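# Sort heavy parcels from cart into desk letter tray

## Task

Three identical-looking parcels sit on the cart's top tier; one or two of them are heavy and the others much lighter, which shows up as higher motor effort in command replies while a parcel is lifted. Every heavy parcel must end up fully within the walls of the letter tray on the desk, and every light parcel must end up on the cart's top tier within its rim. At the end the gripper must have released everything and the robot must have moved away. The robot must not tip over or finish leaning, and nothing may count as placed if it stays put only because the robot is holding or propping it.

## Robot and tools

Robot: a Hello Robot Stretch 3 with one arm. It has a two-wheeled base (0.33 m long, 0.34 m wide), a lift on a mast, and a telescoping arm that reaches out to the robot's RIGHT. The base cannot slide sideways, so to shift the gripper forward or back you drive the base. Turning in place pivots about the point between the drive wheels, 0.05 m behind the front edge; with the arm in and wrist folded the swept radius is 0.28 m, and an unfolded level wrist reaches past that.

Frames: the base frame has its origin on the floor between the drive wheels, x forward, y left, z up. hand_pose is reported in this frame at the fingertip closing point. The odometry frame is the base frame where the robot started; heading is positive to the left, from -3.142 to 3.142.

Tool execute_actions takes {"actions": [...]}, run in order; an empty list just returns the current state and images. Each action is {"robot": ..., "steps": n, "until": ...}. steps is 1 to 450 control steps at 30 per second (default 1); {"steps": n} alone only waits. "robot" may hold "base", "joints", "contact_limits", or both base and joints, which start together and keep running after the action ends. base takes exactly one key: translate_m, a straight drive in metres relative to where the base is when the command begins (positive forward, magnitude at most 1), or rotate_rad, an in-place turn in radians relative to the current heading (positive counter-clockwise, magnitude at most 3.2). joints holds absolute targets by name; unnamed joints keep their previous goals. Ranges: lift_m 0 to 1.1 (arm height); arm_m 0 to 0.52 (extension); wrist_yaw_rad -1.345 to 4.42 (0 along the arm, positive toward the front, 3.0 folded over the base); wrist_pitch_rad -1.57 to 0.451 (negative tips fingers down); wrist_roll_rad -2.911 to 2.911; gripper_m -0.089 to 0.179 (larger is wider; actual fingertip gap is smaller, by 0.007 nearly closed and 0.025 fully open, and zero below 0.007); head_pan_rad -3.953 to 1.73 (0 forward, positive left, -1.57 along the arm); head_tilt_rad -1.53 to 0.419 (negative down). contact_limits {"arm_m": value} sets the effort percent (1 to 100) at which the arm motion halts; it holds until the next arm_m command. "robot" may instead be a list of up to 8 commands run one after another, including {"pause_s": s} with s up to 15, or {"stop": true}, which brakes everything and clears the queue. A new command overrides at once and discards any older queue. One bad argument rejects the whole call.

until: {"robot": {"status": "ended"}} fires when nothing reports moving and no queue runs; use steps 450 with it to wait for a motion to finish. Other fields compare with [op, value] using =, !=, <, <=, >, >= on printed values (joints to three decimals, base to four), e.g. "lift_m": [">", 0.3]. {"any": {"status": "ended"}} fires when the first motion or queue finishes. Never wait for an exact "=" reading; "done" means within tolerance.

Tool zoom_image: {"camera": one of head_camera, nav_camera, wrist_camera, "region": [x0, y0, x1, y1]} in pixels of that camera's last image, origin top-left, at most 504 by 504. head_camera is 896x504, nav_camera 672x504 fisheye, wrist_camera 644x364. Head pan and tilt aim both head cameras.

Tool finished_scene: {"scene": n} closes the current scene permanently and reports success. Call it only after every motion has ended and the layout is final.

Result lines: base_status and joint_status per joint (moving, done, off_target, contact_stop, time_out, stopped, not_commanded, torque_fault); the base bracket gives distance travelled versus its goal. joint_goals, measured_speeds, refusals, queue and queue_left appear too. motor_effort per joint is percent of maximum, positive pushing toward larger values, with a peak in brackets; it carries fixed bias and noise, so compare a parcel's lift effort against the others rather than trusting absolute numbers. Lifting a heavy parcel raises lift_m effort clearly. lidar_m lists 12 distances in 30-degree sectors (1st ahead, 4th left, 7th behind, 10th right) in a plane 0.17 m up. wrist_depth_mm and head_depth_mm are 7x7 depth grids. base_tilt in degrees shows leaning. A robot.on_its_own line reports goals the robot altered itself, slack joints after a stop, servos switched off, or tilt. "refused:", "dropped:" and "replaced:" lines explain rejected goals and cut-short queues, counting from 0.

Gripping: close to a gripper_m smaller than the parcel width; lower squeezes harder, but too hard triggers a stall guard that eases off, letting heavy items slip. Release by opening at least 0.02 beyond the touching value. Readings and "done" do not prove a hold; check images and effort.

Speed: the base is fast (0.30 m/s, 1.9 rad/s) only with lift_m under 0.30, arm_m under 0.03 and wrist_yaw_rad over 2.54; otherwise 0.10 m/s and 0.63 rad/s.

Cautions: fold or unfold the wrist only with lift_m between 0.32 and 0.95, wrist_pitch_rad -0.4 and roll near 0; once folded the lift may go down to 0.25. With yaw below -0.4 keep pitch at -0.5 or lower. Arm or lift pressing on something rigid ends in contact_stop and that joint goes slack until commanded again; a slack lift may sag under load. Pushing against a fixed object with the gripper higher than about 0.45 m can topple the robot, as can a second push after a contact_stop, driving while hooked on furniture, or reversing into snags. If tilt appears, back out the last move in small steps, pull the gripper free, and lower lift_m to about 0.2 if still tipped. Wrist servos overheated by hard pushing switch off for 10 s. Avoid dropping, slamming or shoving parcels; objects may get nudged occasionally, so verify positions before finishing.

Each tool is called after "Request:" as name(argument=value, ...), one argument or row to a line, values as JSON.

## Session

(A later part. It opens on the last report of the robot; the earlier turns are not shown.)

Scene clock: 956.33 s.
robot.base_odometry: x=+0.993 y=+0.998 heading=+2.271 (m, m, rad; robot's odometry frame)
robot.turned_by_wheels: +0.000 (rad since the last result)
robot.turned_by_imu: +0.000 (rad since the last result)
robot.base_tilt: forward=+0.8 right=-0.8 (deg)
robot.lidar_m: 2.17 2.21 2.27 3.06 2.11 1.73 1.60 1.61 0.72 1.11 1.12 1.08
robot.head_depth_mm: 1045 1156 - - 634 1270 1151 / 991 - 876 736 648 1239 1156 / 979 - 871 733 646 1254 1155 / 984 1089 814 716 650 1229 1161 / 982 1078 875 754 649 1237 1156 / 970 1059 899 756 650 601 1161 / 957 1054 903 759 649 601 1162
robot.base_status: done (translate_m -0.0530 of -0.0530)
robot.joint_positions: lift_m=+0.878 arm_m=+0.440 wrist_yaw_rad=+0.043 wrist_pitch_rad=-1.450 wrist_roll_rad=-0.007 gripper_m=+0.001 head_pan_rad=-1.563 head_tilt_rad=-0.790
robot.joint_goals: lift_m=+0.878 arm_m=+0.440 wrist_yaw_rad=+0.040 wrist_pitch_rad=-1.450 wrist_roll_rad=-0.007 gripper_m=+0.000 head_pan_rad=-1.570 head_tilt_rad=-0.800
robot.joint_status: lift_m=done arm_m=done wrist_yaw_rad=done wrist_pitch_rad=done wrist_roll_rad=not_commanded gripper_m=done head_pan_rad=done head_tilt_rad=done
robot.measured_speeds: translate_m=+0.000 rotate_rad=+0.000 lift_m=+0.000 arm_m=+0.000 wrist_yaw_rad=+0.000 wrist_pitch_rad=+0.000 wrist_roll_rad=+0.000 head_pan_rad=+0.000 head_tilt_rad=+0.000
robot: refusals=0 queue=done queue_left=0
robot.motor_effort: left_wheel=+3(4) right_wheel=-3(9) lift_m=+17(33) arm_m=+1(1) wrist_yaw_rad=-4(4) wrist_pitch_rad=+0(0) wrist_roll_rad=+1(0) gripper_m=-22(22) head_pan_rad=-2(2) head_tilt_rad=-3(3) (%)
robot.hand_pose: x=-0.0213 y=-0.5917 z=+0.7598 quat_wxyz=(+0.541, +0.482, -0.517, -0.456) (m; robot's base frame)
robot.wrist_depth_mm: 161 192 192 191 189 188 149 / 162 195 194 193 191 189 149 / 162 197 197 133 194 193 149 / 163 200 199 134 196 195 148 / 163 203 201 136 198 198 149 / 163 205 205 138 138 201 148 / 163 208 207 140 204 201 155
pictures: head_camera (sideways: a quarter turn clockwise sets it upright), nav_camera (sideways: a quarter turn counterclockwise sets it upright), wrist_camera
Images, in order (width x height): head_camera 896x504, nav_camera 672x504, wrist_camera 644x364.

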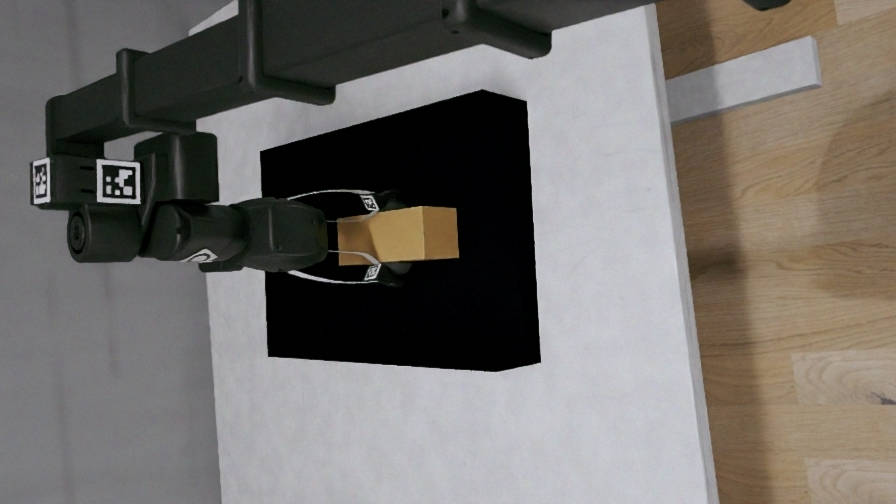

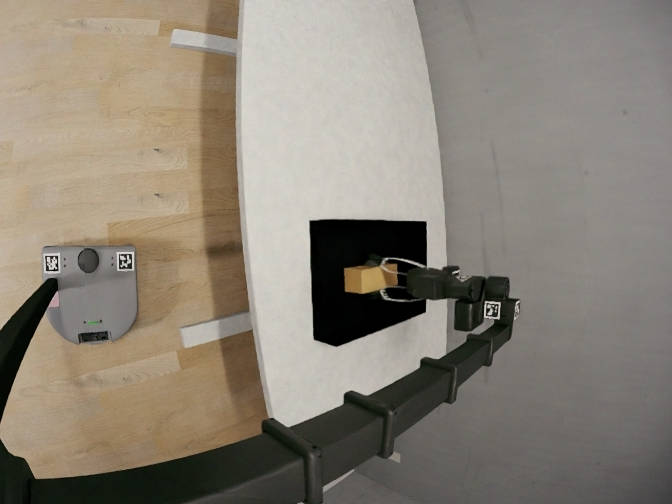

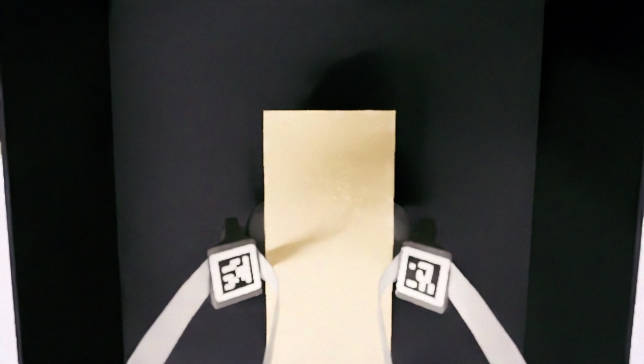

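Request:
execute_actions(
  actions=[
    {"robot":{"joints":{"lift_m":0.873,"head_pan_rad":0.95,"head_tilt_rad":-0.25}},"steps":40,"until":{"robot":{"lift_m":["<",0.8755]}}},
    {"robot":{"joints":{"gripper_m":0.085}},"steps":60,"until":{"robot":{"gripper_m":[">",0.072]}}},
    {"robot":{"joints":{"lift_m":0.96}},"steps":60,"until":{"robot":{"lift_m":[">",0.92]}}},
    {"robot":{"joints":{"arm_m":0.02}},"steps":60,"until":{"robot":{"lift_m":[">",0.948],"head_pan_rad_status":["!=","moving"]}}},
  ],
)

Request:
execute_actions(
  actions=[
    {"robot":{"base":{"translate_m":0.15},"joints":{"head_pan_rad":-1.75,"head_tilt_rad":-0.8}},"steps":200,"until":{"robot":{"status":"ended"}}},
  ],
)

Scene clock: 996.07 s.
robot.base_odometry: x=+0.993 y=+0.998 heading=+2.271 (m, m, rad; robot's odometry frame)
robot.turned_by_wheels: +0.000 (rad since the last result)
robot.turned_by_imu: -0.001 (rad since the last result)
robot.base_tilt: forward=+0.8 right=-0.8 (deg)
robot.lidar_m: 2.16 2.21 2.27 3.05 2.11 1.73 1.60 1.62 0.71 1.11 1.12 1.08
robot.head_depth_mm: 2132 2179 2305 2403 2461 1985 1576 / 2276 2362 2506 2645 2636 1978 1575 / 2491 2620 2717 2851 2692 1992 1577 / 2709 2887 2978 2761 2577 2005 1600 / 2983 3164 3333 3563 2665 1995 1587 / 3322 3567 3772 3917 2712 1989 1599 / 3605 3706 3879 3915 2753 2022 1594
robot.base_status: done (translate_m -0.0530 of -0.0530)
robot.joint_positions: lift_m=+0.950 arm_m=+0.434 wrist_yaw_rad=+0.043 wrist_pitch_rad=-1.450 wrist_roll_rad=-0.007 gripper_m=+0.085 head_pan_rad=+0.943 head_tilt_rad=-0.260
robot.joint_goals: lift_m=+0.960 arm_m=+0.020 wrist_yaw_rad=+0.040 wrist_pitch_rad=-1.450 wrist_roll_rad=-0.007 gripper_m=+0.085 head_pan_rad=+0.950 head_tilt_rad=-0.250
robot.joint_status: lift_m=moving arm_m=moving wrist_yaw_rad=done wrist_pitch_rad=done wrist_roll_rad=not_commanded gripper_m=done head_pan_rad=done head_tilt_rad=done
robot.measured_speeds: translate_m=+0.000 rotate_rad=+0.000 lift_m=+0.064 arm_m=-0.040 wrist_yaw_rad=+0.000 wrist_pitch_rad=+0.000 wrist_roll_rad=+0.000 head_pan_rad=+0.000 head_tilt_rad=+0.000
robot: refusals=0 queue=running queue_left=0
robot.motor_effort: left_wheel=+4(3) right_wheel=-3(3) lift_m=+39(42) arm_m=-4(3) wrist_yaw_rad=-3(4) wrist_pitch_rad=+0(0) wrist_roll_rad=+0(0) gripper_m=+0(100) head_pan_rad=+3(26) head_tilt_rad=+4(28) (%)
robot.hand_pose: x=-0.0213 y=-0.5858 z=+0.8315 quat_wxyz=(+0.541, +0.482, -0.517, -0.456) (m; robot's base frame)
robot.wrist_depth_mm: 267 238 261 259 257 246 257 / 268 257 264 262 261 246 258 / 272 259 267 217 264 246 262 / 278 261 271 219 267 245 267 / 280 259 273 221 271 245 270 / 284 249 278 224 276 263 273 / 288 281 283 280 279 265 275
pictures: head_camera (sideways: a quarter turn clockwise sets it upright), nav_camera (sideways: a quarter turn counterclockwise sets it upright), wrist_camera
Images, in order (width x height): head_camera 896x504, nav_camera 672x504, wrist_camera 644x364.

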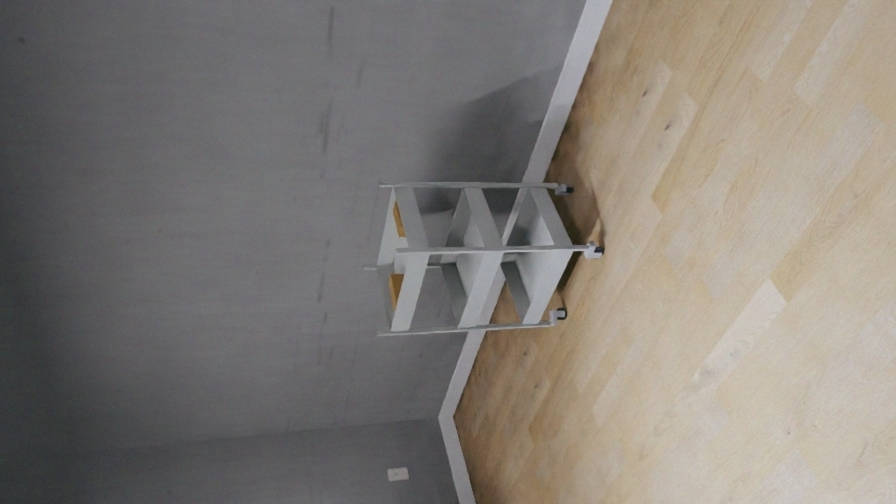

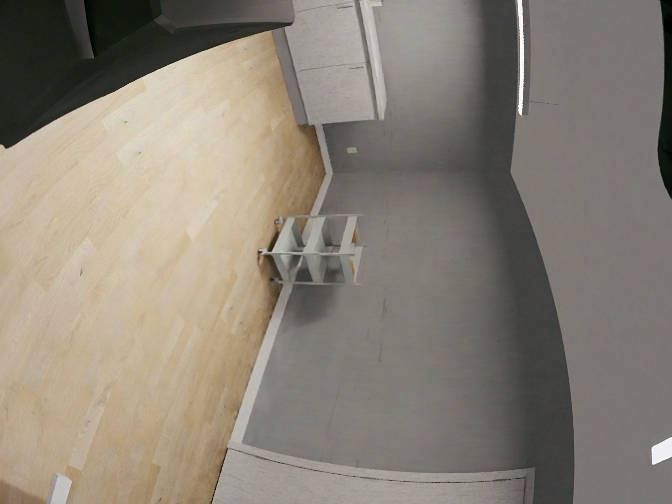

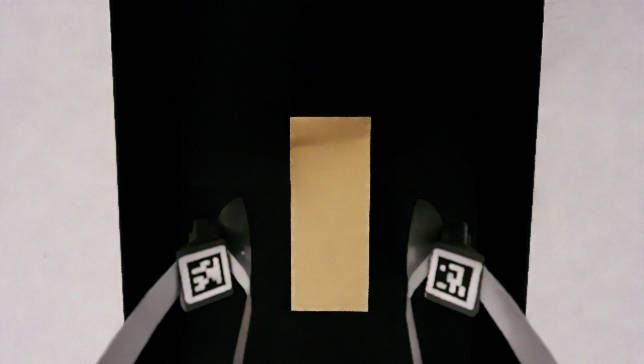

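Scene clock: 999.90 s.
robot.base_odometry: x=+0.896 y=+1.113 heading=+2.271 (m, m, rad; robot's odometry frame)
robot.turned_by_wheels: +0.000 (rad since the last result)
robot.turned_by_imu: -0.001 (rad since the last result)
robot.base_tilt: forward=+0.7 right=-0.8 (deg)
robot.lidar_m: 2.01 2.02 2.18 3.07 2.78 1.90 1.75 1.77 0.78 1.09 1.10 0.96
robot.head_depth_mm: 1132 1239 - - - 1244 1158 / 1093 1117 - - - 1253 1153 / 1061 1132 - - - - 1137 / 1029 1102 899 - - - 1124 / 995 1088 893 - - - 1130 / 965 1056 907 757 648 580 1148 / 935 1040 904 757 649 569 1157
robot.base_status: done (translate_m +0.1500 of +0.1500)
robot.joint_positions: lift_m=+0.959 arm_m=+0.020 wrist_yaw_rad=+0.042 wrist_pitch_rad=-1.450 wrist_roll_rad=-0.007 gripper_m=+0.085 head_pan_rad=-1.743 head_tilt_rad=-0.790
robot.joint_goals: lift_m=+0.960 arm_m=+0.020 wrist_yaw_rad=+0.040 wrist_pitch_rad=-1.450 wrist_roll_rad=-0.007 gripper_m=+0.085 head_pan_rad=-1.750 head_tilt_rad=-0.800
robot.joint_status: lift_m=done arm_m=done wrist_yaw_rad=done wrist_pitch_rad=done wrist_roll_rad=not_commanded gripper_m=done head_pan_rad=done head_tilt_rad=done
robot.measured_speeds: translate_m=+0.000 rotate_rad=+0.000 lift_m=+0.000 arm_m=+0.000 wrist_yaw_rad=+0.000 wrist_pitch_rad=+0.000 wrist_roll_rad=+0.000 head_pan_rad=+0.000 head_tilt_rad=+0.000
robot: refusals=0 queue=done queue_left=0
robot.motor_effort: left_wheel=+3(8) right_wheel=-3(5) lift_m=+38(40) arm_m=-3(3) wrist_yaw_rad=-3(4) wrist_pitch_rad=+0(0) wrist_roll_rad=+1(0) gripper_m=+0(0) head_pan_rad=-3(25) head_tilt_rad=-3(27) (%)
robot.hand_pose: x=-0.0213 y=-0.1721 z=+0.8409 quat_wxyz=(+0.541, +0.482, -0.517, -0.456) (m; robot's base frame)
robot.wrist_depth_mm: 274 274 275 272 270 269 268 / 278 279 276 275 948 896 919 / - - - 957 941 949 962 / - - - - 946 957 985 / - - - - - - - / - - - - - - - / - - - - - - -
pictures: head_camera (sideways: a quarter turn clockwise sets it upright), nav_camera (sideways: a quarter turn counterclockwise sets it upright), wrist_camera
Images, in order (width x height): head_camera 896x504, nav_camera 672x504, wrist_camera 644x364.

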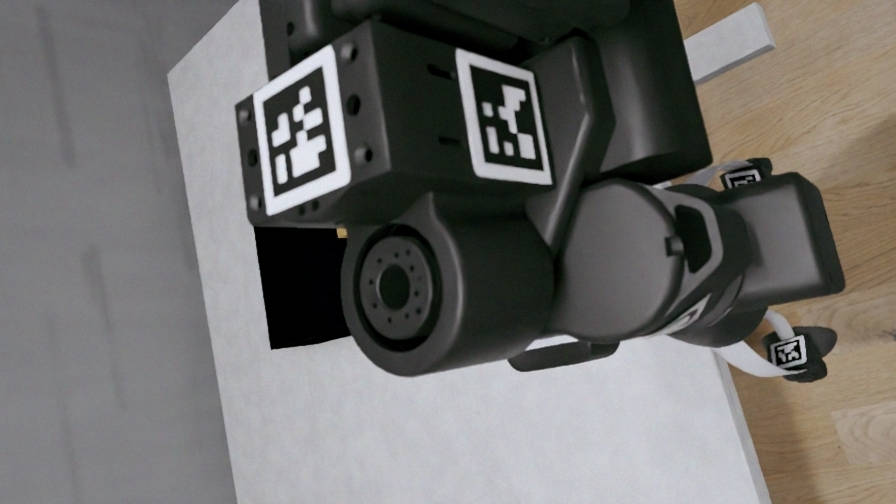

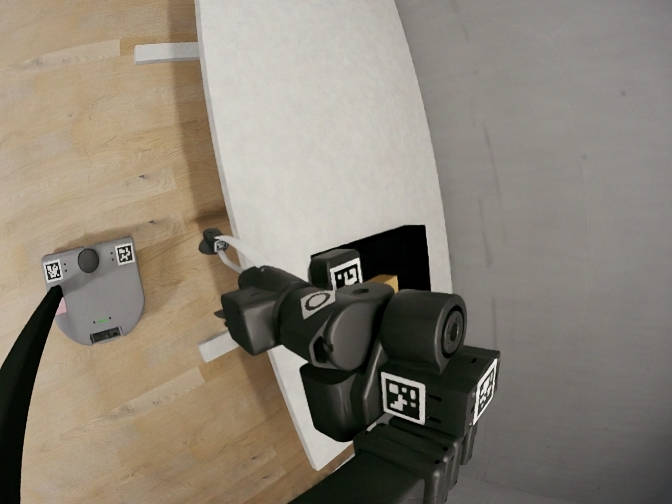

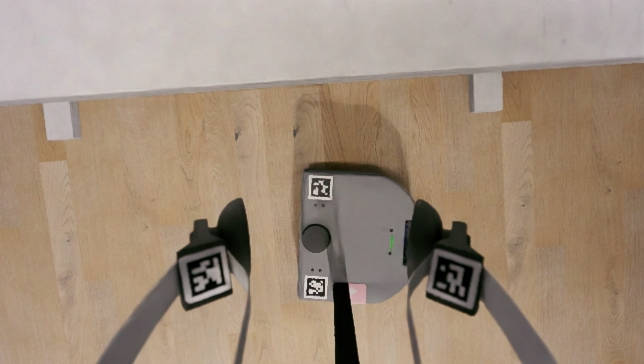

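Request:
finished_scene(
  scene=2,
)

The scene is finished: the task was done.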